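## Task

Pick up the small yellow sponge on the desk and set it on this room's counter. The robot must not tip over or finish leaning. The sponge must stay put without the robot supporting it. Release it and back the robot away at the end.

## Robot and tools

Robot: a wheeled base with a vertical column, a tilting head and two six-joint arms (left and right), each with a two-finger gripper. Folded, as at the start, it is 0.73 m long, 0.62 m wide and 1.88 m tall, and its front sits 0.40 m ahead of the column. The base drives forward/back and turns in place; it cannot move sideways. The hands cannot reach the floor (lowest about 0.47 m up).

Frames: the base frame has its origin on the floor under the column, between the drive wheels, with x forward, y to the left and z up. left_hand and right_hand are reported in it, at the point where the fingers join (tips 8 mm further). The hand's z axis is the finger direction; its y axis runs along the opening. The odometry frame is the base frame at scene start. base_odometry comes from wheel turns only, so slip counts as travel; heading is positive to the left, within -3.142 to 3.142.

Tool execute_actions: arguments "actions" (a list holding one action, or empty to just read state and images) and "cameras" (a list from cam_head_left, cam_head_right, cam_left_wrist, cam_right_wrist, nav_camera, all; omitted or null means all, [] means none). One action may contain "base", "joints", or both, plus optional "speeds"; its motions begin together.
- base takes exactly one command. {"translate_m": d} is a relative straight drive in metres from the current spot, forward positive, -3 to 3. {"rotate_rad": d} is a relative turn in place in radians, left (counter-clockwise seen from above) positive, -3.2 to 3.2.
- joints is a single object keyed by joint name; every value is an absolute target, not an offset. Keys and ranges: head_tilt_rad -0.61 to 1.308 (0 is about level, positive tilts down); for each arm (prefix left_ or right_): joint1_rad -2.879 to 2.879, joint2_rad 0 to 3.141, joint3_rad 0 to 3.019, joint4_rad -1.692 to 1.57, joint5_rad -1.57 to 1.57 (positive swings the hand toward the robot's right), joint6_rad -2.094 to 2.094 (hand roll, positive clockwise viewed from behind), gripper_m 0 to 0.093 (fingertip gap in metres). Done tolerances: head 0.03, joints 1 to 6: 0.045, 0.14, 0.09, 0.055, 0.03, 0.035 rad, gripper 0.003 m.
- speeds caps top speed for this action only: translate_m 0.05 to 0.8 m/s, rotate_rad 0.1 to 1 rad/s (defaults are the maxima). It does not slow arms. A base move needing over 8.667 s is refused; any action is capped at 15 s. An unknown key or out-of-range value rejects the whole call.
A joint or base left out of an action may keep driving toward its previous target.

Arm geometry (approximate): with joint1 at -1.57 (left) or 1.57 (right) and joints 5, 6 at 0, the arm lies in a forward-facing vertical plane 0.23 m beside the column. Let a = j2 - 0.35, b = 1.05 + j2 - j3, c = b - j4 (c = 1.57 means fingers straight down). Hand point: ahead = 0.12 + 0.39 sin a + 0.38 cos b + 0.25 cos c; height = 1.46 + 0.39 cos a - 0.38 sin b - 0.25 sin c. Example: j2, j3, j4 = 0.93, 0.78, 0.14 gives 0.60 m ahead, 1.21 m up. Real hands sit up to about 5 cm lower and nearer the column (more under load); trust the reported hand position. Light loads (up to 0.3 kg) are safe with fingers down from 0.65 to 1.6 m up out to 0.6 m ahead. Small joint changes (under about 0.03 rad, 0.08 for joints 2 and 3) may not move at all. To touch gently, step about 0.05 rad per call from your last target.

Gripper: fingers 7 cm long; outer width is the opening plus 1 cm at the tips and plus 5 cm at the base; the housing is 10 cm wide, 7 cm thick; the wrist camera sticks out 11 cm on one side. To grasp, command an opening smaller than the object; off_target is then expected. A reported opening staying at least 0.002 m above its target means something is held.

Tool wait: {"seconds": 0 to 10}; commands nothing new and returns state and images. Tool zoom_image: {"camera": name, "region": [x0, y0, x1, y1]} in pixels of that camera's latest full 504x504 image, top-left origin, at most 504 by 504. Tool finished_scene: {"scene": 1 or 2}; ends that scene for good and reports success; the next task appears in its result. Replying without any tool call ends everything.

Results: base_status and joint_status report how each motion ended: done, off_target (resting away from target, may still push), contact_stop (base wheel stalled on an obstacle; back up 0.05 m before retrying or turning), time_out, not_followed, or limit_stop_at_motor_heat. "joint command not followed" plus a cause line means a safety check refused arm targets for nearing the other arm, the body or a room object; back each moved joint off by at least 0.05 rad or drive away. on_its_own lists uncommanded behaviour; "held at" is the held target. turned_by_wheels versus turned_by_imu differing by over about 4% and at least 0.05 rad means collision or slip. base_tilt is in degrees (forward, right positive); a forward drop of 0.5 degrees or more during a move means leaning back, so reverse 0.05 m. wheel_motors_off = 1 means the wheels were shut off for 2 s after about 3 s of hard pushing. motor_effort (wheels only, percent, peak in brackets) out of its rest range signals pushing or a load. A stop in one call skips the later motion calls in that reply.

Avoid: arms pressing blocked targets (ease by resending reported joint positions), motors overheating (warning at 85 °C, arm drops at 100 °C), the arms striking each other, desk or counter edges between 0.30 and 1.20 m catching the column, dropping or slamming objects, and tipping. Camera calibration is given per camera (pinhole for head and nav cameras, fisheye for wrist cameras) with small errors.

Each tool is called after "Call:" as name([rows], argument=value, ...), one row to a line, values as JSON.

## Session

Call:
execute_actions([
  {"joints":{"head_tilt_rad":0.45}},
])

Scene clock: 0.80 s.
Joint torques (N m, as the arm reports them, + toward a larger angle): left_arm=[-1.37 -8.11 -0.33 -1.65 -0.01  0.06] | right_arm=[ 0.28 -6.19 -1.79 -1.31  0.12  0.01]
base_odometry: x=+0.000 y=+0.000 heading=+0.000 (m, m, rad; odometry frame)
turned_by_wheels: +0.000 (rad since the last result)
turned_by_imu: +0.000 (rad since the last result)
base_tilt: forward=-0.8 right=-0.7 (deg)
base_status: not commanded
joint_positions: head_tilt_rad=+0.469 left_joint1_rad=-1.575 left_joint2_rad=+0.879 left_joint3_rad=+0.404 left_joint4_rad=-0.944 left_joint5_rad=-0.034 left_joint6_rad=-0.041 left_gripper_m=+0.095 right_joint1_rad=+1.543 right_joint2_rad=+0.918 right_joint3_rad=+0.381 right_joint4_rad=-0.973 right_joint5_rad=+0.017 right_joint6_rad=-0.064 right_gripper_m=+0.094
joint_status: all done
wheel_motors_off: 0
motor_effort: left_wheel=+4(5) right_wheel=+4(5) (%)
left_hand: x=+0.1464 y=+0.2295 z=+1.2526 quat_wxyz=(+0.432, +0.009, -0.901, -0.023) (m; base frame)
right_hand: x=+0.1219 y=-0.2336 z=+1.2625 quat_wxyz=(+0.474, +0.020, -0.880, +0.000) (m; base frame)
pictures: cam_head_left, cam_head_right, cam_left_wrist, cam_right_wrist, nav_camera
camera_calibration (this result's frames):
cam_head_left: T_world_to_cam=[[-0.0873188, -0.996151, 0.00759413, 0.0532913], [-0.507827, 0.0379532, -0.860623, 1.35557], [0.857022, -0.079005, -0.509187, 0.662635], [0, 0, 0, 1]] pos_world=[0.125155, 0.0539895, 1.50363]
cam_head_right: T_world_to_cam=[[-0.0707322, -0.997482, 0.0052165, -0.0463777], [-0.491645, 0.0303117, -0.870268, 1.36322], [0.867918, -0.0641206, -0.492551, 0.633166], [0, 0, 0, 1]] pos_world=[0.117402, -0.0469833, 1.49847]
cam_left_wrist: T_world_to_cam=[[-0.00523301, -0.998127, -0.0609539, 0.308097], [-0.051677, -0.0606034, 0.996823, -1.22342], [-0.99865, 0.00836631, -0.0512631, 0.331932], [0, 0, 0, 1]] pos_world=[0.269873, 0.2306, 1.25532]
cam_right_wrist: T_world_to_cam=[[0.0269445, -0.999417, -0.0209692, -0.211368], [0.0633445, -0.0192276, 0.997806, -1.26949], [-0.997628, -0.0282137, 0.0627895, 0.158158], [0, 0, 0, 1]] pos_world=[0.243893, -0.231192, 1.25235]
Images, in order (width x height): cam_head_left 504x504, cam_head_right 504x504, cam_left_wrist 504x504, cam_right_wrist 504x504, nav_camera 504x504.

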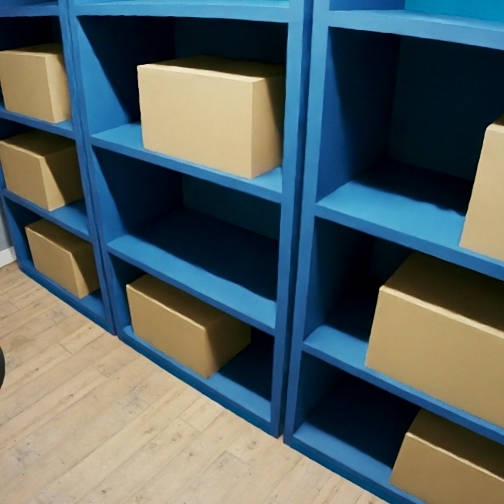

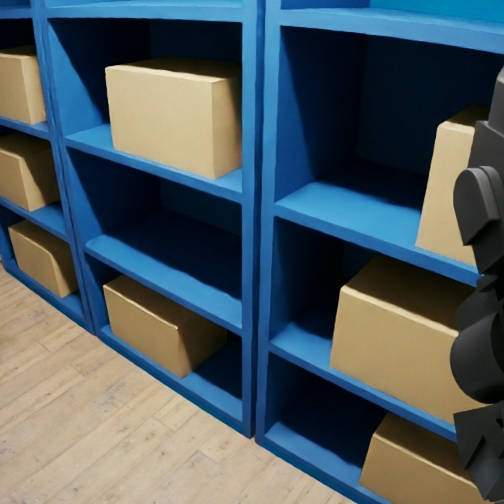

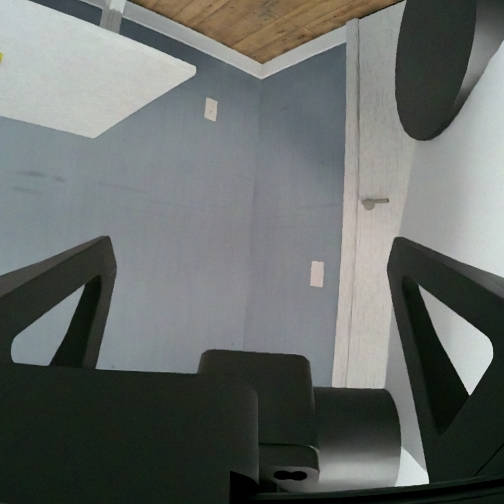

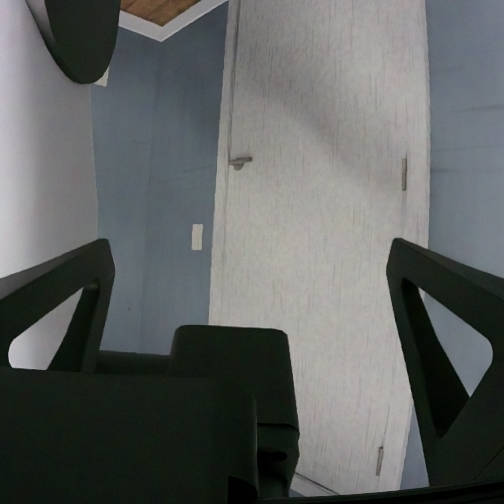

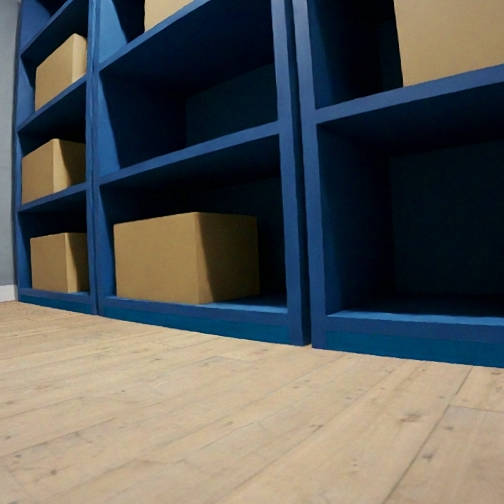

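Same layout; desk is rear-left.

Call:
execute_actions([
  {"base":{"rotate_rad":2.4},"joints":{"head_tilt_rad":0.55}},
])

Scene clock: 5.37 s.
Joint torques (N m, as the arm reports them, + toward a larger angle): left_arm=[-1.32 -7.99 -0.3  -1.65 -0.02  0.05] | right_arm=[ 0.43 -6.28 -1.79 -1.31  0.11  0.02]
base_odometry: x=+0.000 y=+0.000 heading=+2.397 (m, m, rad; odometry frame)
turned_by_wheels: +2.397 (rad since the last result)
turned_by_imu: +2.369 (rad since the last result)
base_tilt: forward=-0.7 right=-0.6 (deg)
base_status: done
joint_positions: head_tilt_rad=+0.554 left_joint1_rad=-1.575 left_joint2_rad=+0.879 left_joint3_rad=+0.404 left_joint4_rad=-0.944 left_joint5_rad=-0.034 left_joint6_rad=-0.041 left_gripper_m=+0.095 right_joint1_rad=+1.543 right_joint2_rad=+0.918 right_joint3_rad=+0.381 right_joint4_rad=-0.973 right_joint5_rad=+0.017 right_joint6_rad=-0.064 right_gripper_m=+0.094
joint_status: all done
wheel_motors_off: 0
motor_effort: left_wheel=-10(56) right_wheel=+11(89) (%)
left_hand: x=+0.1464 y=+0.2295 z=+1.2526 quat_wxyz=(+0.432, +0.009, -0.901, -0.023) (m; base frame)
right_hand: x=+0.1219 y=-0.2336 z=+1.2625 quat_wxyz=(+0.474, +0.020, -0.880, +0.000) (m; base frame)
pictures: cam_head_left, cam_head_right, cam_left_wrist, cam_right_wrist, nav_camera
camera_calibration (this result's frames):
cam_head_left: T_world_to_cam=[[-0.086357, -0.996151, 0.0149903, 0.0418531], [-0.579157, 0.0379532, -0.814332, 1.28785], [0.810629, -0.079005, -0.580206, 0.774324], [0, 0, 0, 1]] pos_world=[0.121791, 0.0539895, 1.49738]
cam_head_right: T_world_to_cam=[[-0.0700326, -0.997482, 0.0112112, -0.0556444], [-0.563854, 0.0303117, -0.825318, 1.29761], [0.8229, -0.0641206, -0.564556, 0.746306], [0, 0, 0, 1]] pos_world=[0.113627, -0.0469833, 1.49289]
cam_left_wrist: T_world_to_cam=[[-0.00523301, -0.998127, -0.0609539, 0.308097], [-0.051677, -0.0606034, 0.996823, -1.22342], [-0.99865, 0.00836631, -0.0512631, 0.331932], [0, 0, 0, 1]] pos_world=[0.269873, 0.2306, 1.25532]
cam_right_wrist: T_world_to_cam=[[0.0269445, -0.999417, -0.0209692, -0.211368], [0.0633445, -0.0192276, 0.997806, -1.26949], [-0.997628, -0.0282137, 0.0627895, 0.158158], [0, 0, 0, 1]] pos_world=[0.243893, -0.231192, 1.25235]
Images, in order (width x height): cam_head_left 504x504, cam_head_right 504x504, cam_left_wrist 504x504, cam_right_wrist 504x504, nav_camera 504x504.

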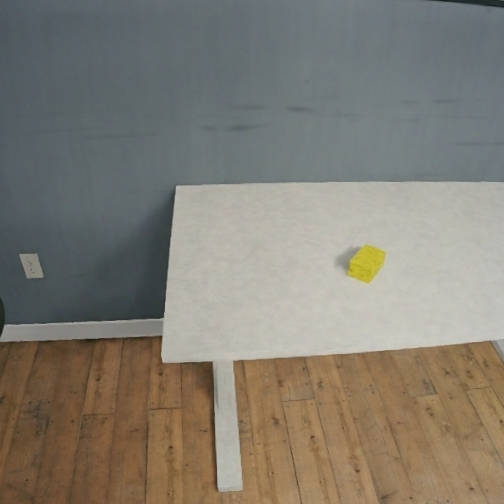

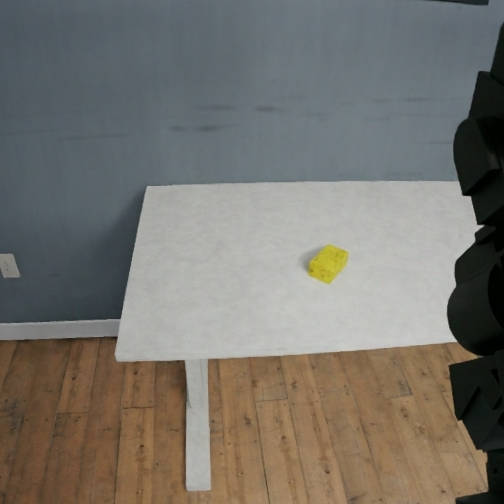

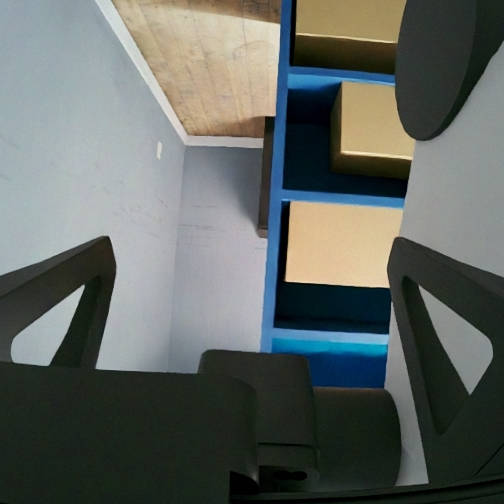

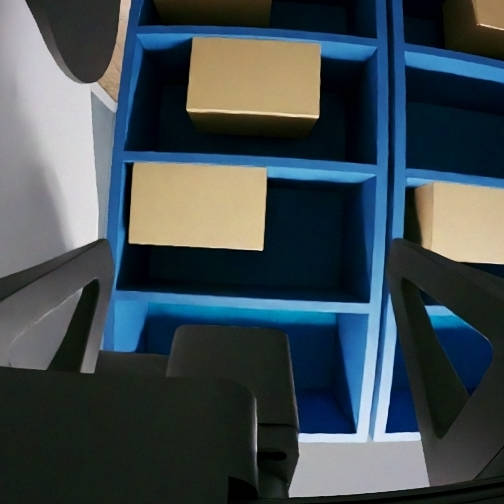

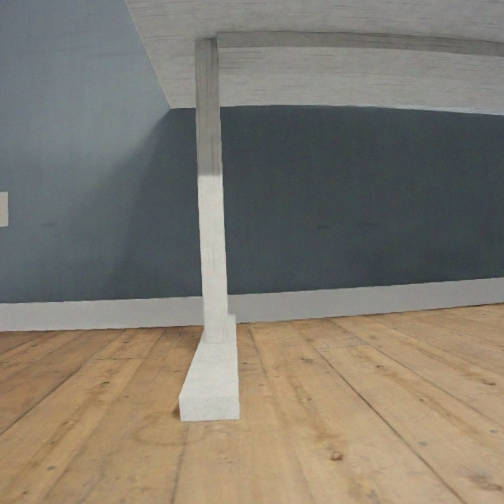

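Call:
execute_actions([
  {"base":{"rotate_rad":-0.505},"joints":{"left_joint1_rad":-1.57,"left_joint2_rad":1.64,"left_joint3_rad":1.45,"left_joint4_rad":-0.31,"left_joint5_rad":0,"left_joint6_rad":1.1}},
], cameras=[])

Call:
execute_actions([
  {"base":{"translate_m":0.52},"joints":{"head_tilt_rad":0.9,"left_joint2_rad":1.79,"left_joint3_rad":1.55,"left_joint4_rad":-0.26}},
], cameras=["cam_head_left","cam_left_wrist"])

Scene clock: 9.27 s.
Joint torques (N m, as the arm reports them, + toward a larger angle): left_arm=[ -1.29 -20.53   3.84   0.15   0.19   0.18] | right_arm=[ 0.36 -6.22 -1.79 -1.3   0.11  0.01]
base_odometry: x=+0.000 y=+0.000 heading=+1.896 (m, m, rad; odometry frame)
turned_by_wheels: -0.501 (rad since the last result)
turned_by_imu: -0.498 (rad since the last result)
base_tilt: forward=-0.8 right=-0.7 (deg)
base_status: done
joint_positions: head_tilt_rad=+0.554 left_joint1_rad=-1.573 left_joint2_rad=+1.636 left_joint3_rad=+1.452 left_joint4_rad=-0.318 left_joint5_rad=-0.003 left_joint6_rad=+1.087 left_gripper_m=+0.095 right_joint1_rad=+1.543 right_joint2_rad=+0.918 right_joint3_rad=+0.381 right_joint4_rad=-0.973 right_joint5_rad=+0.017 right_joint6_rad=-0.064 right_gripper_m=+0.094
joint_status: all done
wheel_motors_off: 0
motor_effort: left_wheel=+11(32) right_wheel=-9(39) (%)
left_hand: x=+0.6260 y=+0.2235 z=+0.9568 quat_wxyz=(-0.009, -0.517, -0.856, -0.006) (m; base frame)
right_hand: x=+0.1219 y=-0.2336 z=+1.2625 quat_wxyz=(+0.474, +0.020, -0.880, +0.000) (m; base frame)
pictures: none
No camera images: the call's "cameras" was empty. Leave "cameras" out to get every camera's image.

Scene clock: 11.83 s.
Joint torques (N m, as the arm reports them, + toward a larger angle): left_arm=[ -1.31 -20.87   3.79   0.34   0.19   0.16] | right_arm=[ 0.41 -6.49 -1.86 -1.3   0.11  0.01]
base_odometry: x=-0.167 y=+0.493 heading=+1.897 (m, m, rad; odometry frame)
turned_by_wheels: +0.001 (rad since the last result)
turned_by_imu: +0.000 (rad since the last result)
base_tilt: forward=-0.8 right=-0.7 (deg)
base_status: done
joint_positions: head_tilt_rad=+0.901 left_joint1_rad=-1.573 left_joint2_rad=+1.795 left_joint3_rad=+1.544 left_joint4_rad=-0.271 left_joint5_rad=-0.003 left_joint6_rad=+1.088 left_gripper_m=+0.095 right_joint1_rad=+1.543 right_joint2_rad=+0.918 right_joint3_rad=+0.383 right_joint4_rad=-0.973 right_joint5_rad=+0.017 right_joint6_rad=-0.064 right_gripper_m=+0.094
joint_status: all done
wheel_motors_off: 0
motor_effort: left_wheel=+2(100) right_wheel=-2(77) (%)
left_hand: x=+0.6092 y=+0.2234 z=+0.8894 quat_wxyz=(+0.000, -0.518, -0.855, -0.001) (m; base frame)
right_hand: x=+0.1227 y=-0.2336 z=+1.2621 quat_wxyz=(+0.473, +0.020, -0.881, +0.000) (m; base frame)
pictures: cam_head_left, cam_left_wrist
camera_calibration (this result's frames):
cam_head_left: T_world_to_cam=[[-0.0760778, -0.996151, 0.0435249, -0.00260407], [-0.822022, 0.0379532, -0.56819, 0.920933], [0.564352, -0.079005, -0.821745, 1.15861], [0, 0, 0, 1]] pos_world=[0.102966, 0.0539895, 1.47546]
cam_left_wrist: T_world_to_cam=[[-0.882273, -0.470618, -0.010659, 0.654001], [-0.387072, 0.71239, 0.585386, -0.44025], [-0.2679, 0.520596, -0.810685, 0.891385], [0, 0, 0, 1]] pos_world=[0.645401, 0.157363, 0.987319]
Images, in order (width x height): cam_head_left 504x504, cam_left_wrist 504x504.

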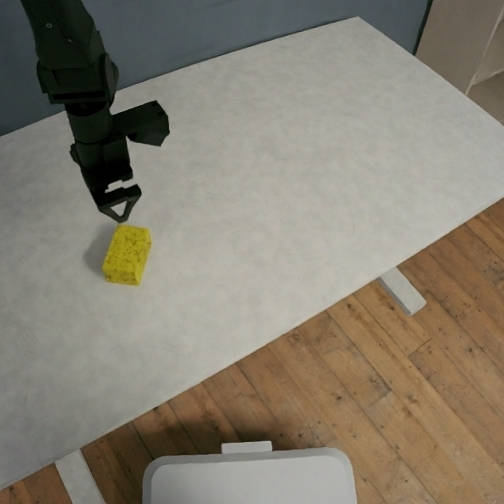

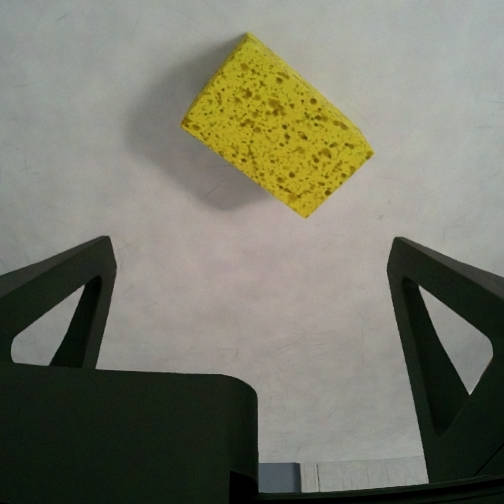

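Call:
execute_actions([
  {"base":{"translate_m":-0.025},"joints":{"left_joint6_rad":0.13,"left_joint2_rad":1.965,"left_joint3_rad":1.78,"left_joint4_rad":-0.335}},
], cameras=["cam_head_left","cam_left_wrist"])

Scene clock: 14.00 s.
Joint torques (N m, as the arm reports them, + toward a larger angle): left_arm=[ -1.1  -22.59   5.31  -0.64   0.13  -0.03] | right_arm=[ 0.4  -6.11 -1.57 -1.3   0.11  0.01]
base_odometry: x=-0.159 y=+0.469 heading=+1.898 (m, m, rad; odometry frame)
turned_by_wheels: +0.000 (rad since the last result)
turned_by_imu: -0.001 (rad since the last result)
base_tilt: forward=-0.7 right=-0.7 (deg)
base_status: done
joint_positions: head_tilt_rad=+0.902 left_joint1_rad=-1.573 left_joint2_rad=+1.979 left_joint3_rad=+1.760 left_joint4_rad=-0.323 left_joint5_rad=-0.003 left_joint6_rad=+0.143 left_gripper_m=+0.095 right_joint1_rad=+1.543 right_joint2_rad=+0.917 right_joint3_rad=+0.379 right_joint4_rad=-0.973 right_joint5_rad=+0.017 right_joint6_rad=-0.064 right_gripper_m=+0.094
joint_status: all done
wheel_motors_off: 0
motor_effort: left_wheel=+0(37) right_wheel=-1(51) (%)
left_hand: x=+0.6176 y=+0.2233 z=+0.8219 quat_wxyz=(+0.009, -0.072, -0.997, +0.000) (m; base frame)
right_hand: x=+0.1210 y=-0.2335 z=+1.2629 quat_wxyz=(+0.474, +0.020, -0.880, +0.000) (m; base frame)
pictures: cam_head_left, cam_left_wrist
camera_calibration (this result's frames):
cam_head_left: T_world_to_cam=[[-0.0760452, -0.996151, 0.0435818, -0.00269334], [-0.822447, 0.0379532, -0.567575, 0.920007], [0.563737, -0.079005, -0.822167, 1.15929], [0, 0, 0, 1]] pos_world=[0.102918, 0.0539895, 1.47542]
cam_left_wrist: T_world_to_cam=[[-0.135632, -0.990733, -0.00726187, 0.31284], [-0.793082, 0.104175, 0.60014, -0.0229406], [-0.593822, 0.0871576, -0.799862, 1.12817], [0, 0, 0, 1]] pos_world=[0.69417, 0.214002, 0.91842]
Images, in order (width x height): cam_head_left 504x504, cam_left_wrist 504x504.

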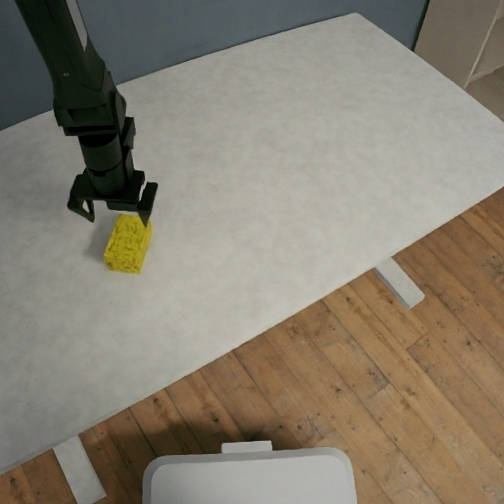

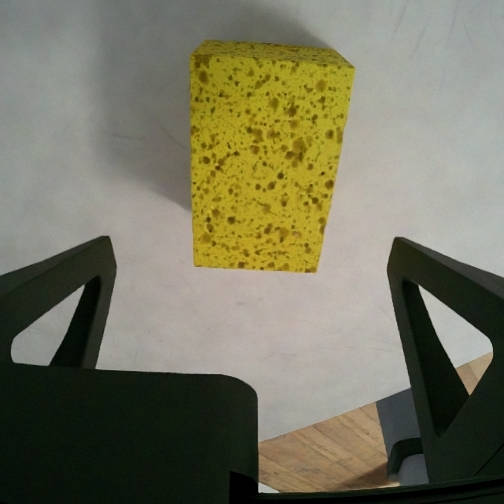

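Call:
execute_actions([
  {"joints":{"left_joint6_rad":0.17,"left_joint2_rad":2.12,"left_joint3_rad":1.96,"left_joint4_rad":-0.36}},
], cameras=["cam_left_wrist"])

Call:
execute_actions([
  {"joints":{"left_joint2_rad":2.215,"left_joint3_rad":2.04,"left_joint4_rad":-0.34}},
], cameras=["cam_left_wrist","cam_head_left"])

Scene clock: 15.77 s.
Joint torques (N m, as the arm reports them, + toward a larger angle): left_arm=[ -1.2  -21.63   5.09  -0.61   0.13   0.11] | right_arm=[ 0.36 -6.   -1.64 -1.32  0.12  0.02]
base_odometry: x=-0.159 y=+0.469 heading=+1.898 (m, m, rad; odometry frame)
turned_by_wheels: +0.000 (rad since the last result)
turned_by_imu: -0.001 (rad since the last result)
base_tilt: forward=-0.8 right=-0.7 (deg)
base_status: not commanded
joint_positions: head_tilt_rad=+0.902 left_joint1_rad=-1.573 left_joint2_rad=+2.121 left_joint3_rad=+1.947 left_joint4_rad=-0.349 left_joint5_rad=-0.003 left_joint6_rad=+0.164 left_gripper_m=+0.095 right_joint1_rad=+1.543 right_joint2_rad=+0.917 right_joint3_rad=+0.379 right_joint4_rad=-0.973 right_joint5_rad=+0.017 right_joint6_rad=-0.064 right_gripper_m=+0.094
joint_status: all done
wheel_motors_off: 0
motor_effort: left_wheel=+0(1) right_wheel=-1(1) (%)
left_hand: x=+0.6318 y=+0.2232 z=+0.7737 quat_wxyz=(+0.000, -0.082, -0.997, -0.001) (m; base frame)
right_hand: x=+0.1210 y=-0.2335 z=+1.2629 quat_wxyz=(+0.474, +0.020, -0.880, +0.000) (m; base frame)
pictures: cam_left_wrist
camera_calibration (this result's frames):
cam_left_wrist: T_world_to_cam=[[-0.156561, -0.987619, -0.00989372, 0.328863], [-0.802188, 0.121309, 0.584618, 0.0311467], [-0.576179, 0.099465, -0.811249, 1.09293], [0, 0, 0, 1]] pos_world=[0.706193, 0.212305, 0.871679]
Images, in order (width x height): cam_left_wrist 504x504.

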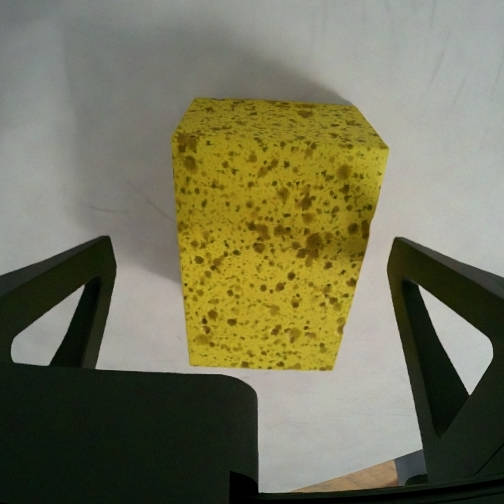

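Scene clock: 16.63 s.
Joint torques (N m, as the arm reports them, + toward a larger angle): left_arm=[ -1.06 -20.74   4.59   0.19   0.14   0.12] | right_arm=[ 0.39 -6.04 -1.62 -1.31  0.11  0.01]
base_odometry: x=-0.159 y=+0.469 heading=+1.898 (m, m, rad; odometry frame)
turned_by_wheels: +0.000 (rad since the last result)
turned_by_imu: +0.000 (rad since the last result)
base_tilt: forward=-0.7 right=-0.7 (deg)
base_status: not commanded
joint_positions: head_tilt_rad=+0.902 left_joint1_rad=-1.573 left_joint2_rad=+2.214 left_joint3_rad=+2.033 left_joint4_rad=-0.349 left_joint5_rad=-0.003 left_joint6_rad=+0.164 left_gripper_m=+0.095 right_joint1_rad=+1.543 right_joint2_rad=+0.917 right_joint3_rad=+0.379 right_joint4_rad=-0.973 right_joint5_rad=+0.017 right_joint6_rad=-0.064 right_gripper_m=+0.094
joint_status: all done
wheel_motors_off: 0
motor_effort: left_wheel=+1(1) right_wheel=-1(1) (%)
left_hand: x=+0.6180 y=+0.2231 z=+0.7377 quat_wxyz=(+0.004, -0.082, -0.997, +0.000) (m; base frame)
right_hand: x=+0.1210 y=-0.2335 z=+1.2629 quat_wxyz=(+0.474, +0.020, -0.880, +0.000) (m; base frame)
pictures: cam_head_left, cam_left_wrist
camera_calibration (this result's frames):
cam_head_left: T_world_to_cam=[[-0.0760452, -0.996151, 0.0435818, -0.00269336], [-0.822447, 0.0379532, -0.567575, 0.920007], [0.563736, -0.079005, -0.822168, 1.15929], [0, 0, 0, 1]] pos_world=[0.102918, 0.0539895, 1.47542]
cam_left_wrist: T_world_to_cam=[[-0.156651, -0.987616, -0.00864789, 0.325428], [-0.797478, 0.121317, 0.591026, 0.0334796], [-0.582658, 0.0994811, -0.806606, 1.05635], [0, 0, 0, 1]] pos_world=[0.693169, 0.212249, 0.835086]
Images, in order (width x height): cam_head_left 504x504, cam_left_wrist 504x504.

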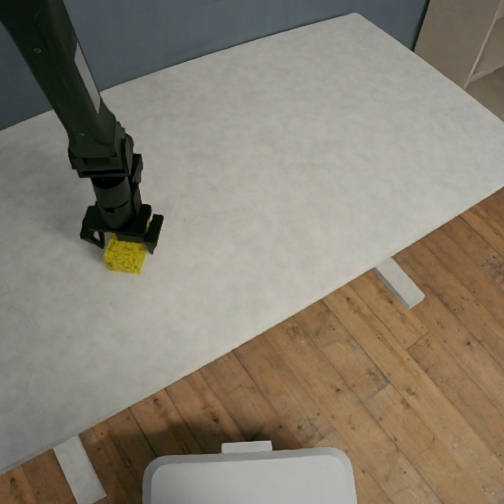

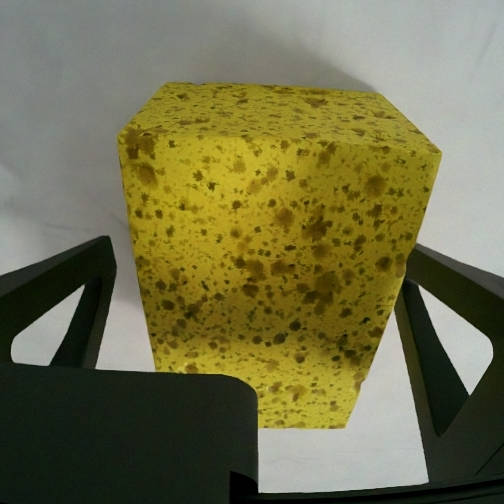

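Call:
execute_actions([
  {"joints":{"left_gripper_m":0.03}},
], cameras=[])

Call:
execute_actions([
  {"joints":{"left_joint2_rad":1.3,"left_joint3_rad":1.1,"left_joint4_rad":-0.31,"head_tilt_rad":0.6}},
], cameras=[])

Call:
execute_actions([
  {"base":{"translate_m":-0.5},"joints":{"left_joint2_rad":0.75,"left_joint3_rad":0.6,"left_joint4_rad":-0.35}},
], cameras=[])

Call:
execute_actions([
  {"base":{"rotate_rad":-3.0}},
], cameras=["cam_head_left","cam_head_right","nav_camera"])

Scene clock: 18.80 s.
Joint torques (N m, as the arm reports them, + toward a larger angle): left_arm=[ -1.23 -20.98   4.69   0.25   0.12   0.12] | right_arm=[ 0.33 -6.09 -1.56 -1.31  0.12  0.02]
base_odometry: x=-0.159 y=+0.469 heading=+1.898 (m, m, rad; odometry frame)
turned_by_wheels: +0.000 (rad since the last result)
turned_by_imu: -0.001 (rad since the last result)
base_tilt: forward=-0.7 right=-0.7 (deg)
base_status: not commanded
joint_positions: head_tilt_rad=+0.902 left_joint1_rad=-1.573 left_joint2_rad=+2.214 left_joint3_rad=+2.033 left_joint4_rad=-0.349 left_joint5_rad=-0.003 left_joint6_rad=+0.164 left_gripper_m=+0.059 right_joint1_rad=+1.543 right_joint2_rad=+0.917 right_joint3_rad=+0.379 right_joint4_rad=-0.973 right_joint5_rad=+0.017 right_joint6_rad=-0.064 right_gripper_m=+0.094
joint_status: left_gripper_m off_target (ended at +0.059, target +0.030)
wheel_motors_off: 0
motor_effort: left_wheel=+0(0) right_wheel=-1(1) (%)
left_hand: x=+0.6180 y=+0.2230 z=+0.7377 quat_wxyz=(+0.004, -0.082, -0.997, +0.000) (m; base frame)
right_hand: x=+0.1210 y=-0.2335 z=+1.2629 quat_wxyz=(+0.474, +0.020, -0.880, +0.000) (m; base frame)
pictures: none
No camera images: the call's "cameras" was empty. Leave "cameras" out to get every camera's image.

Scene clock: 20.37 s.
Joint torques (N m, as the arm reports them, + toward a larger angle): left_arm=[ -1.02 -17.82   4.37   0.38   0.11   0.11] | right_arm=[ 0.33 -5.62 -1.59 -1.3   0.11  0.02]
base_odometry: x=-0.159 y=+0.469 heading=+1.898 (m, m, rad; odometry frame)
turned_by_wheels: +0.000 (rad since the last result)
turned_by_imu: -0.001 (rad since the last result)
base_tilt: forward=-0.7 right=-0.7 (deg)
base_status: not commanded
joint_positions: head_tilt_rad=+0.617 left_joint1_rad=-1.573 left_joint2_rad=+1.298 left_joint3_rad=+1.094 left_joint4_rad=-0.319 left_joint5_rad=-0.003 left_joint6_rad=+0.164 left_gripper_m=+0.059 right_joint1_rad=+1.543 right_joint2_rad=+0.917 right_joint3_rad=+0.379 right_joint4_rad=-0.973 right_joint5_rad=+0.017 right_joint6_rad=-0.064 right_gripper_m=+0.094
joint_status: all done
wheel_motors_off: 0
motor_effort: left_wheel=+1(1) right_wheel=-1(1) (%)
left_hand: x=+0.5574 y=+0.2237 z=+1.0710 quat_wxyz=(+0.000, -0.082, -0.997, +0.000) (m; base frame)
right_hand: x=+0.1210 y=-0.2335 z=+1.2629 quat_wxyz=(+0.474, +0.020, -0.880, +0.000) (m; base frame)
pictures: none
No camera images: the call's "cameras" was empty. Leave "cameras" out to get every camera's image.

Scene clock: 22.87 s.
Joint torques (N m, as the arm reports them, + toward a larger angle): left_arm=[ -1.29 -10.77   4.68  -0.54   0.12   0.12] | right_arm=[ 0.37 -5.88 -1.51 -1.31  0.12  0.02]
base_odometry: x=+0.002 y=-0.005 heading=+1.901 (m, m, rad; odometry frame)
turned_by_wheels: +0.004 (rad since the last result)
turned_by_imu: +0.003 (rad since the last result)
base_tilt: forward=-0.7 right=-0.6 (deg)
base_status: done
joint_positions: head_tilt_rad=+0.617 left_joint1_rad=-1.573 left_joint2_rad=+0.748 left_joint3_rad=+0.596 left_joint4_rad=-0.337 left_joint5_rad=-0.003 left_joint6_rad=+0.164 left_gripper_m=+0.059 right_joint1_rad=+1.543 right_joint2_rad=+0.917 right_joint3_rad=+0.378 right_joint4_rad=-0.973 right_joint5_rad=+0.017 right_joint6_rad=-0.064 right_gripper_m=+0.094
joint_status: all done
wheel_motors_off: 0
motor_effort: left_wheel=+2(86) right_wheel=-2(76) (%)
left_hand: x=+0.4217 y=+0.2242 z=+1.2088 quat_wxyz=(-0.017, -0.082, -0.996, -0.002) (m; base frame)
right_hand: x=+0.1208 y=-0.2335 z=+1.2630 quat_wxyz=(+0.474, +0.020, -0.880, +0.000) (m; base frame)
pictures: none
No camera images: the call's "cameras" was empty. Leave "cameras" out to get every camera's image.

Scene clock: 27.70 s.
Joint torques (N m, as the arm reports them, + toward a larger angle): left_arm=[ -1.07 -11.05   4.66  -0.62   0.12   0.13] | right_arm=[ 0.33 -6.07 -1.54 -1.31  0.12  0.02]
base_odometry: x=+0.002 y=-0.005 heading=-1.096 (m, m, rad; odometry frame)
turned_by_wheels: -2.997 (rad since the last result)
turned_by_imu: -2.964 (rad since the last result)
base_tilt: forward=-0.8 right=-0.6 (deg)
base_status: done
joint_positions: head_tilt_rad=+0.617 left_joint1_rad=-1.573 left_joint2_rad=+0.748 left_joint3_rad=+0.596 left_joint4_rad=-0.337 left_joint5_rad=-0.003 left_joint6_rad=+0.164 left_gripper_m=+0.059 right_joint1_rad=+1.543 right_joint2_rad=+0.917 right_joint3_rad=+0.378 right_joint4_rad=-0.973 right_joint5_rad=+0.017 right_joint6_rad=-0.064 right_gripper_m=+0.094
joint_status: not commanded
wheel_motors_off: 0
motor_effort: left_wheel=+12(92) right_wheel=-12(78) (%)
left_hand: x=+0.4217 y=+0.2242 z=+1.2088 quat_wxyz=(-0.017, -0.082, -0.996, -0.002) (m; base frame)
right_hand: x=+0.1208 y=-0.2335 z=+1.2630 quat_wxyz=(+0.474, +0.020, -0.880, +0.000) (m; base frame)
pictures: cam_head_left, cam_head_right, nav_camera
camera_calibration (this result's frames):
cam_head_left: T_world_to_cam=[[-0.085239, -0.996151, 0.0204098, 0.0334512], [-0.629389, 0.0379532, -0.776163, 1.23158], [0.772401, -0.079005, -0.630202, 0.85323], [0, 0, 0, 1]] pos_world=[0.118959, 0.0539895, 1.49293]
cam_head_right: T_world_to_cam=[[-0.0691856, -0.997482, 0.0156081, -0.062458], [-0.61481, 0.0303117, -0.788093, 1.24283], [0.785635, -0.0641206, -0.615358, 0.826405], [0, 0, 0, 1]] pos_world=[0.110528, -0.0469833, 1.48897]
Images, in order (width x height): cam_head_left 504x504, cam_head_right 504x504, nav_camera 504x504.

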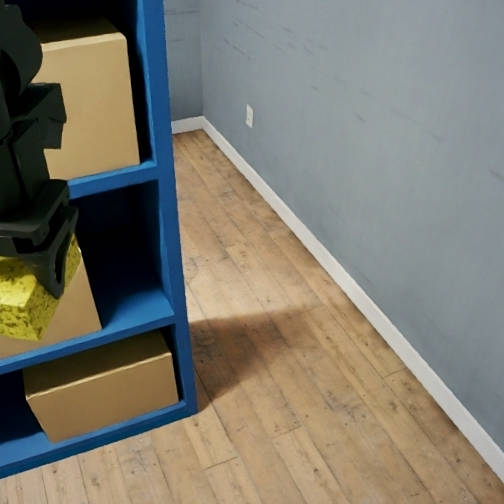

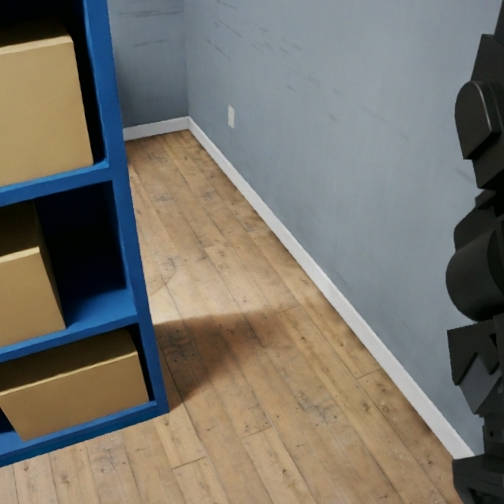

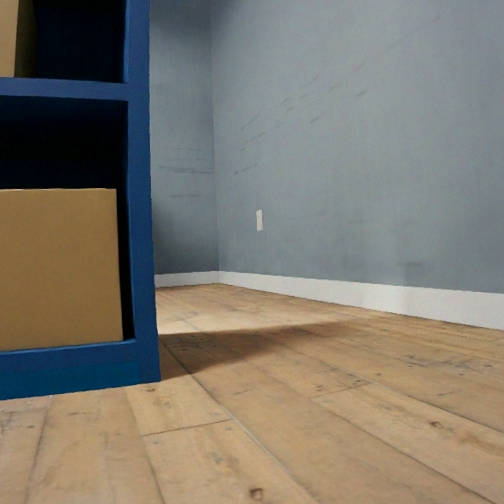

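Call:
execute_actions([
  {"base":{"rotate_rad":-0.58}},
], cameras=[])

Call:
execute_actions([
  {"base":{"translate_m":0.57}},
], cameras=[])

Call:
execute_actions([
  {"base":{"rotate_rad":1.115}},
], cameras=[])

Call:
execute_actions([
  {"base":{"translate_m":-0.72}},
], cameras=[])

Call:
execute_actions([
  {"base":{"rotate_rad":-0.2}},
], cameras=["cam_head_left","nav_camera"])

Scene clock: 32.33 s.
Joint torques (N m, as the arm reports them, + toward a larger angle): left_arm=[ -1.28 -11.44   4.74  -0.51   0.12   0.13] | right_arm=[ 0.39 -6.05 -1.53 -1.32  0.11  0.01]
base_odometry: x=+0.002 y=-0.005 heading=-1.673 (m, m, rad; odometry frame)
turned_by_wheels: -0.577 (rad since the last result)
turned_by_imu: -0.573 (rad since the last result)
base_tilt: forward=-0.7 right=-0.6 (deg)
base_status: done
joint_positions: head_tilt_rad=+0.617 left_joint1_rad=-1.573 left_joint2_rad=+0.748 left_joint3_rad=+0.596 left_joint4_rad=-0.337 left_joint5_rad=-0.003 left_joint6_rad=+0.164 left_gripper_m=+0.059 right_joint1_rad=+1.543 right_joint2_rad=+0.917 right_joint3_rad=+0.378 right_joint4_rad=-0.973 right_joint5_rad=+0.017 right_joint6_rad=-0.064 right_gripper_m=+0.094
joint_status: not commanded
wheel_motors_off: 0
motor_effort: left_wheel=+11(34) right_wheel=-11(33) (%)
left_hand: x=+0.4217 y=+0.2242 z=+1.2088 quat_wxyz=(-0.017, -0.082, -0.996, -0.002) (m; base frame)
right_hand: x=+0.1208 y=-0.2335 z=+1.2630 quat_wxyz=(+0.474, +0.020, -0.880, +0.000) (m; base frame)
pictures: none
No camera images: the call's "cameras" was empty. Leave "cameras" out to get every camera's image.

Scene clock: 34.80 s.
Joint torques (N m, as the arm reports them, + toward a larger angle): left_arm=[ -1.24 -11.15   4.59  -0.52   0.12   0.11] | right_arm=[ 0.37 -6.07 -1.88 -1.3   0.11  0.02]
base_odometry: x=-0.056 y=-0.572 heading=-1.673 (m, m, rad; odometry frame)
turned_by_wheels: +0.000 (rad since the last result)
turned_by_imu: -0.001 (rad since the last result)
base_tilt: forward=-0.7 right=-0.7 (deg)
base_status: done
joint_positions: head_tilt_rad=+0.617 left_joint1_rad=-1.573 left_joint2_rad=+0.748 left_joint3_rad=+0.597 left_joint4_rad=-0.337 left_joint5_rad=-0.003 left_joint6_rad=+0.164 left_gripper_m=+0.059 right_joint1_rad=+1.543 right_joint2_rad=+0.917 right_joint3_rad=+0.383 right_joint4_rad=-0.973 right_joint5_rad=+0.017 right_joint6_rad=-0.064 right_gripper_m=+0.094
joint_status: not commanded
wheel_motors_off: 0
motor_effort: left_wheel=+0(85) right_wheel=+1(89) (%)
left_hand: x=+0.4222 y=+0.2242 z=+1.2088 quat_wxyz=(-0.018, -0.082, -0.996, -0.002) (m; base frame)
right_hand: x=+0.1230 y=-0.2336 z=+1.2621 quat_wxyz=(+0.473, +0.020, -0.881, +0.000) (m; base frame)
pictures: none
No camera images: the call's "cameras" was empty. Leave "cameras" out to get every camera's image.

Scene clock: 37.77 s.
Joint torques (N m, as the arm reports them, + toward a larger angle): left_arm=[ -1.14 -11.11   4.61  -0.6    0.11   0.13] | right_arm=[ 0.41 -6.15 -1.91 -1.3   0.11  0.02]
base_odometry: x=-0.056 y=-0.572 heading=-0.561 (m, m, rad; odometry frame)
turned_by_wheels: +1.112 (rad since the last result)
turned_by_imu: +1.097 (rad since the last result)
base_tilt: forward=-0.7 right=-0.6 (deg)
base_status: done
joint_positions: head_tilt_rad=+0.617 left_joint1_rad=-1.573 left_joint2_rad=+0.748 left_joint3_rad=+0.597 left_joint4_rad=-0.337 left_joint5_rad=-0.003 left_joint6_rad=+0.164 left_gripper_m=+0.059 right_joint1_rad=+1.543 right_joint2_rad=+0.917 right_joint3_rad=+0.383 right_joint4_rad=-0.973 right_joint5_rad=+0.017 right_joint6_rad=-0.064 right_gripper_m=+0.094
joint_status: not commanded
wheel_motors_off: 0
motor_effort: left_wheel=-11(90) right_wheel=+12(59) (%)
left_hand: x=+0.4222 y=+0.2242 z=+1.2088 quat_wxyz=(-0.018, -0.082, -0.996, -0.002) (m; base frame)
right_hand: x=+0.1230 y=-0.2336 z=+1.2621 quat_wxyz=(+0.473, +0.020, -0.881, +0.000) (m; base frame)
pictures: none
No camera images: the call's "cameras" was empty. Leave "cameras" out to get every camera's image.

Scene clock: 40.63 s.
Joint torques (N m, as the arm reports them, + toward a larger angle): left_arm=[ -1.02 -10.68   5.01  -0.52   0.12   0.13] | right_arm=[ 0.33 -6.01 -1.4  -1.31  0.11  0.02]
base_odometry: x=-0.666 y=-0.189 heading=-0.561 (m, m, rad; odometry frame)
turned_by_wheels: +0.000 (rad since the last result)
turned_by_imu: -0.001 (rad since the last result)
base_tilt: forward=-0.8 right=-0.6 (deg)
base_status: done
joint_positions: head_tilt_rad=+0.617 left_joint1_rad=-1.573 left_joint2_rad=+0.748 left_joint3_rad=+0.593 left_joint4_rad=-0.338 left_joint5_rad=-0.003 left_joint6_rad=+0.164 left_gripper_m=+0.059 right_joint1_rad=+1.543 right_joint2_rad=+0.916 right_joint3_rad=+0.378 right_joint4_rad=-0.973 right_joint5_rad=+0.017 right_joint6_rad=-0.064 right_gripper_m=+0.094
joint_status: not commanded
wheel_motors_off: 0
motor_effort: left_wheel=+0(85) right_wheel=+0(91) (%)
left_hand: x=+0.4193 y=+0.2242 z=+1.2082 quat_wxyz=(-0.015, -0.082, -0.996, -0.002) (m; base frame)
right_hand: x=+0.1205 y=-0.2335 z=+1.2632 quat_wxyz=(+0.474, +0.020, -0.880, +0.000) (m; base frame)
pictures: none
No camera images: the call's "cameras" was empty. Leave "cameras" out to get every camera's image.

Scene clock: 42.00 s.
Joint torques (N m, as the arm reports them, + toward a larger angle): left_arm=[ -1.22 -11.19   4.88  -0.5    0.12   0.12] | right_arm=[ 0.39 -6.14 -1.36 -1.32  0.11  0.01]
base_odometry: x=-0.666 y=-0.189 heading=-0.758 (m, m, rad; odometry frame)
turned_by_wheels: -0.197 (rad since the last result)
turned_by_imu: -0.194 (rad since the last result)
base_tilt: forward=-0.7 right=-0.6 (deg)
base_status: done
joint_positions: head_tilt_rad=+0.617 left_joint1_rad=-1.573 left_joint2_rad=+0.748 left_joint3_rad=+0.593 left_joint4_rad=-0.338 left_joint5_rad=-0.003 left_joint6_rad=+0.164 left_gripper_m=+0.059 right_joint1_rad=+1.543 right_joint2_rad=+0.916 right_joint3_rad=+0.378 right_joint4_rad=-0.973 right_joint5_rad=+0.017 right_joint6_rad=-0.064 right_gripper_m=+0.094
joint_status: not commanded
wheel_motors_off: 0
motor_effort: left_wheel=+2(90) right_wheel=+0(57) (%)
left_hand: x=+0.4193 y=+0.2242 z=+1.2082 quat_wxyz=(-0.015, -0.082, -0.996, -0.002) (m; base frame)
right_hand: x=+0.1205 y=-0.2335 z=+1.2632 quat_wxyz=(+0.474, +0.020, -0.880, +0.000) (m; base frame)
pictures: cam_head_left, nav_camera
camera_calibration (this result's frames):
cam_head_left: T_world_to_cam=[[-0.085245, -0.996151, 0.0203846, 0.0334903], [-0.62916, 0.0379532, -0.776349, 1.23185], [0.772587, -0.079005, -0.629974, 0.852869], [0, 0, 0, 1]] pos_world=[0.118972, 0.0539895, 1.49295]
Images, in order (width x height): cam_head_left 504x504, nav_camera 504x504.

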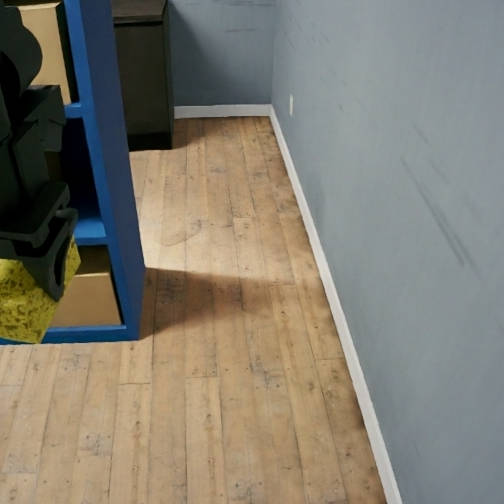

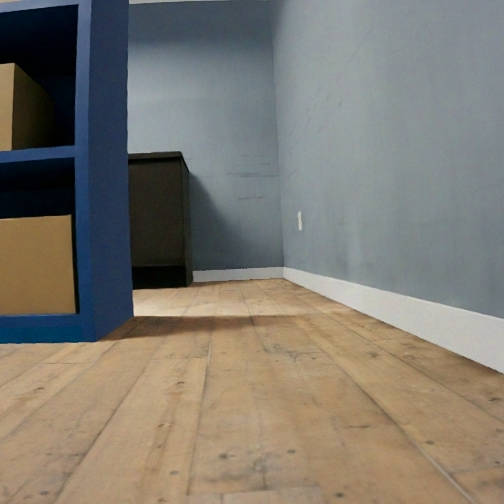

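Call:
execute_actions([
  {"base":{"translate_m":1.1},"joints":{"head_tilt_rad":0.8}},
], cameras=["cam_head_left","nav_camera"])

Scene clock: 46.80 s.
Joint torques (N m, as the arm reports them, + toward a larger angle): left_arm=[ -1.   -11.26   4.93  -0.49   0.13   0.12] | right_arm=[ 0.32 -6.15 -1.82 -1.32  0.11  0.02]
base_odometry: x=+0.132 y=-0.946 heading=-0.759 (m, m, rad; odometry frame)
turned_by_wheels: -0.001 (rad since the last result)
turned_by_imu: -0.002 (rad since the last result)
base_tilt: forward=-0.7 right=-0.7 (deg)
base_status: done
joint_positions: head_tilt_rad=+0.802 left_joint1_rad=-1.573 left_joint2_rad=+0.748 left_joint3_rad=+0.594 left_joint4_rad=-0.338 left_joint5_rad=-0.003 left_joint6_rad=+0.164 left_gripper_m=+0.059 right_joint1_rad=+1.543 right_joint2_rad=+0.916 right_joint3_rad=+0.381 right_joint4_rad=-0.973 right_joint5_rad=+0.017 right_joint6_rad=-0.064 right_gripper_m=+0.094
joint_status: all done
wheel_motors_off: 0
motor_effort: left_wheel=-1(100) right_wheel=+2(86) (%)
left_hand: x=+0.4203 y=+0.2242 z=+1.2084 quat_wxyz=(-0.016, -0.082, -0.996, -0.002) (m; base frame)
right_hand: x=+0.1225 y=-0.2336 z=+1.2624 quat_wxyz=(+0.473, +0.020, -0.881, +0.000) (m; base frame)
pictures: cam_head_left, nav_camera
camera_calibration (this result's frames):
cam_head_left: T_world_to_cam=[[-0.0800082, -0.996151, 0.0357901, 0.00950407], [-0.761819, 0.0379532, -0.646677, 1.03879], [0.64283, -0.079005, -0.761924, 1.06256], [0, 0, 0, 1]] pos_world=[0.109087, 0.0539895, 1.48101]
Images, in order (width x height): cam_head_left 504x504, nav_camera 504x504.

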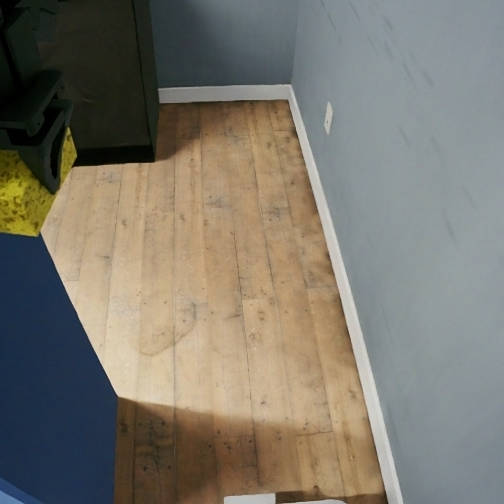

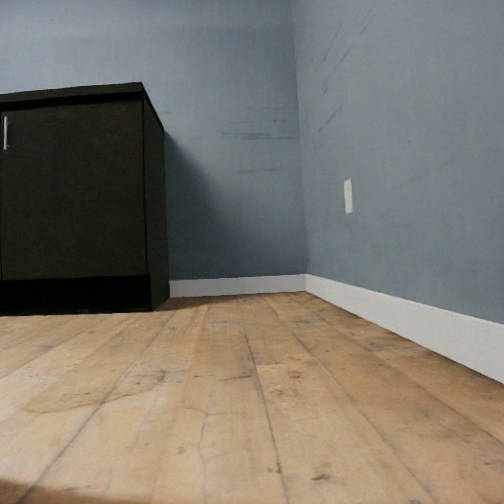

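Call:
execute_actions([
  {"base":{"translate_m":1.35}},
], cameras=[])

Call:
execute_actions([
  {"base":{"rotate_rad":0.35},"joints":{"left_joint2_rad":1.0,"left_joint3_rad":1.15,"left_joint4_rad":-0.6}},
], cameras=["cam_head_left"])

Call:
execute_actions([
  {"base":{"translate_m":0.15},"joints":{"left_joint2_rad":1.7,"left_joint3_rad":2.2,"left_joint4_rad":-1.0}},
], cameras=["cam_head_left","cam_head_right"])

Scene clock: 51.73 s.
Joint torques (N m, as the arm reports them, + toward a larger angle): left_arm=[ -0.97 -11.11   4.96  -0.47   0.11   0.11] | right_arm=[ 0.39 -6.02 -1.61 -1.26  0.12  0.02]
base_odometry: x=+1.111 y=-1.875 heading=-0.759 (m, m, rad; odometry frame)
turned_by_wheels: +0.000 (rad since the last result)
turned_by_imu: -0.001 (rad since the last result)
base_tilt: forward=-0.7 right=-0.6 (deg)
base_status: done
joint_positions: head_tilt_rad=+0.803 left_joint1_rad=-1.573 left_joint2_rad=+0.748 left_joint3_rad=+0.593 left_joint4_rad=-0.338 left_joint5_rad=-0.003 left_joint6_rad=+0.164 left_gripper_m=+0.059 right_joint1_rad=+1.543 right_joint2_rad=+0.916 right_joint3_rad=+0.380 right_joint4_rad=-0.973 right_joint5_rad=+0.017 right_joint6_rad=-0.064 right_gripper_m=+0.094
joint_status: not commanded
wheel_motors_off: 0
motor_effort: left_wheel=+0(39) right_wheel=+0(35) (%)
left_hand: x=+0.4193 y=+0.2242 z=+1.2082 quat_wxyz=(-0.015, -0.082, -0.996, -0.002) (m; base frame)
right_hand: x=+0.1217 y=-0.2336 z=+1.2627 quat_wxyz=(+0.473, +0.020, -0.881, +0.000) (m; base frame)
pictures: none
No camera images: the call's "cameras" was empty. Leave "cameras" out to get every camera's image.

Scene clock: 53.87 s.
Joint torques (N m, as the arm reports them, + toward a larger angle): left_arm=[ -1.18 -17.54   7.84  -0.43   0.11   0.13] | right_arm=[ 0.37 -5.99 -1.69 -1.31  0.11  0.02]
base_odometry: x=+1.112 y=-1.875 heading=-0.412 (m, m, rad; odometry frame)
turned_by_wheels: +0.347 (rad since the last result)
turned_by_imu: +0.340 (rad since the last result)
base_tilt: forward=-0.7 right=-0.6 (deg)
base_status: done
joint_positions: head_tilt_rad=+0.803 left_joint1_rad=-1.573 left_joint2_rad=+0.993 left_joint3_rad=+1.140 left_joint4_rad=-0.587 left_joint5_rad=-0.002 left_joint6_rad=+0.164 left_gripper_m=+0.059 right_joint1_rad=+1.543 right_joint2_rad=+0.916 right_joint3_rad=+0.380 right_joint4_rad=-0.973 right_joint5_rad=+0.017 right_joint6_rad=-0.064 right_gripper_m=+0.094
joint_status: all done
wheel_motors_off: 0
motor_effort: left_wheel=-8(95) right_wheel=+9(57) (%)
left_hand: x=+0.6136 y=+0.2239 z=+1.2190 quat_wxyz=(-0.042, -0.082, -0.996, -0.004) (m; base frame)
right_hand: x=+0.1217 y=-0.2336 z=+1.2627 quat_wxyz=(+0.473, +0.020, -0.881, +0.000) (m; base frame)
pictures: cam_head_left
camera_calibration (this result's frames):
cam_head_left: T_world_to_cam=[[-0.0800008, -0.996151, 0.0358067, 0.00947801], [-0.761954, 0.0379532, -0.646518, 1.03855], [0.642671, -0.079005, -0.762058, 1.06277], [0, 0, 0, 1]] pos_world=[0.109075, 0.0539895, 1.481]
Images, in order (width x height): cam_head_left 504x504.

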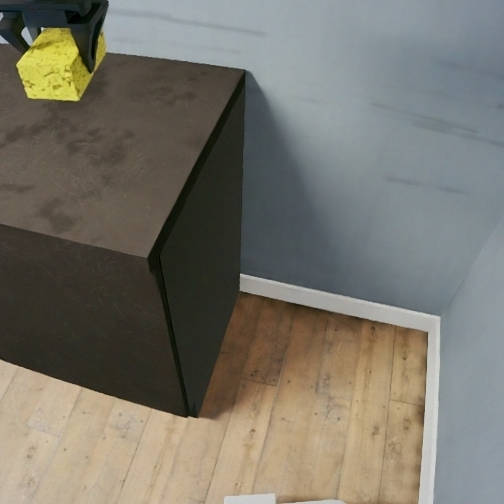

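Scene clock: 55.57 s.
Joint torques (N m, as the arm reports them, + toward a larger angle): left_arm=[ -1.16 -26.19  11.45  -0.67   0.1    0.12] | right_arm=[ 0.33 -6.41 -1.79 -1.32  0.11  0.01]
base_odometry: x=+1.249 y=-1.935 heading=-0.410 (m, m, rad; odometry frame)
turned_by_wheels: +0.002 (rad since the last result)
turned_by_imu: +0.002 (rad since the last result)
base_tilt: forward=-0.7 right=-0.7 (deg)
base_status: done
joint_positions: head_tilt_rad=+0.803 left_joint1_rad=-1.572 left_joint2_rad=+1.690 left_joint3_rad=+2.170 left_joint4_rad=-0.984 left_joint5_rad=-0.002 left_joint6_rad=+0.164 left_gripper_m=+0.059 right_joint1_rad=+1.543 right_joint2_rad=+0.917 right_joint3_rad=+0.382 right_joint4_rad=-0.973 right_joint5_rad=+0.017 right_joint6_rad=-0.064 right_gripper_m=+0.094
joint_status: all done
wheel_motors_off: 0
motor_effort: left_wheel=+2(89) right_wheel=-1(78) (%)
left_hand: x=+0.8253 y=+0.2242 z=+1.0914 quat_wxyz=(-0.009, -0.082, -0.997, -0.001) (m; base frame)
right_hand: x=+0.1228 y=-0.2336 z=+1.2622 quat_wxyz=(+0.473, +0.020, -0.881, +0.000) (m; base frame)
pictures: cam_head_left, cam_head_right
camera_calibration (this result's frames):
cam_head_left: T_world_to_cam=[[-0.0799991, -0.996151, 0.0358105, 0.00947216], [-0.761984, 0.0379532, -0.646483, 1.0385], [0.642635, -0.079005, -0.762088, 1.06282], [0, 0, 0, 1]] pos_world=[0.109072, 0.0539895, 1.481]
cam_head_right: T_world_to_cam=[[-0.0651095, -0.997482, 0.0281248, -0.0819375], [-0.74986, 0.0303117, -0.660902, 1.0537], [0.658385, -0.0641206, -0.749945, 1.04003], [0, 0, 0, 1]] pos_world=[0.100056, -0.0469833, 1.47867]
Images, in order (width x height): cam_head_left 504x504, cam_head_right 504x504.

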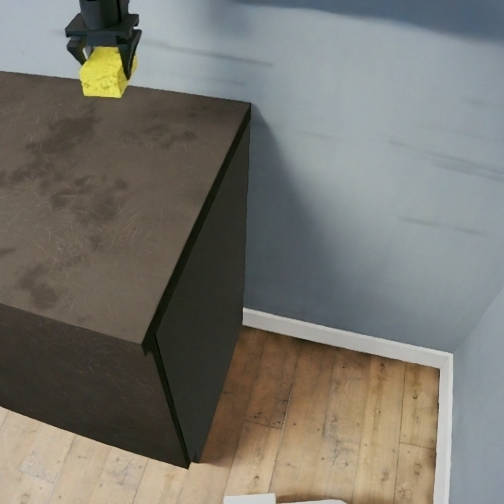

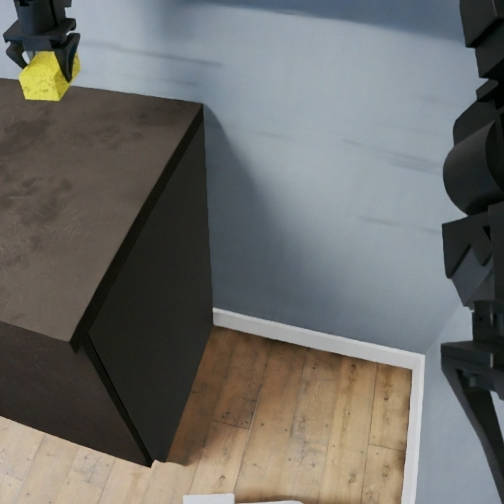

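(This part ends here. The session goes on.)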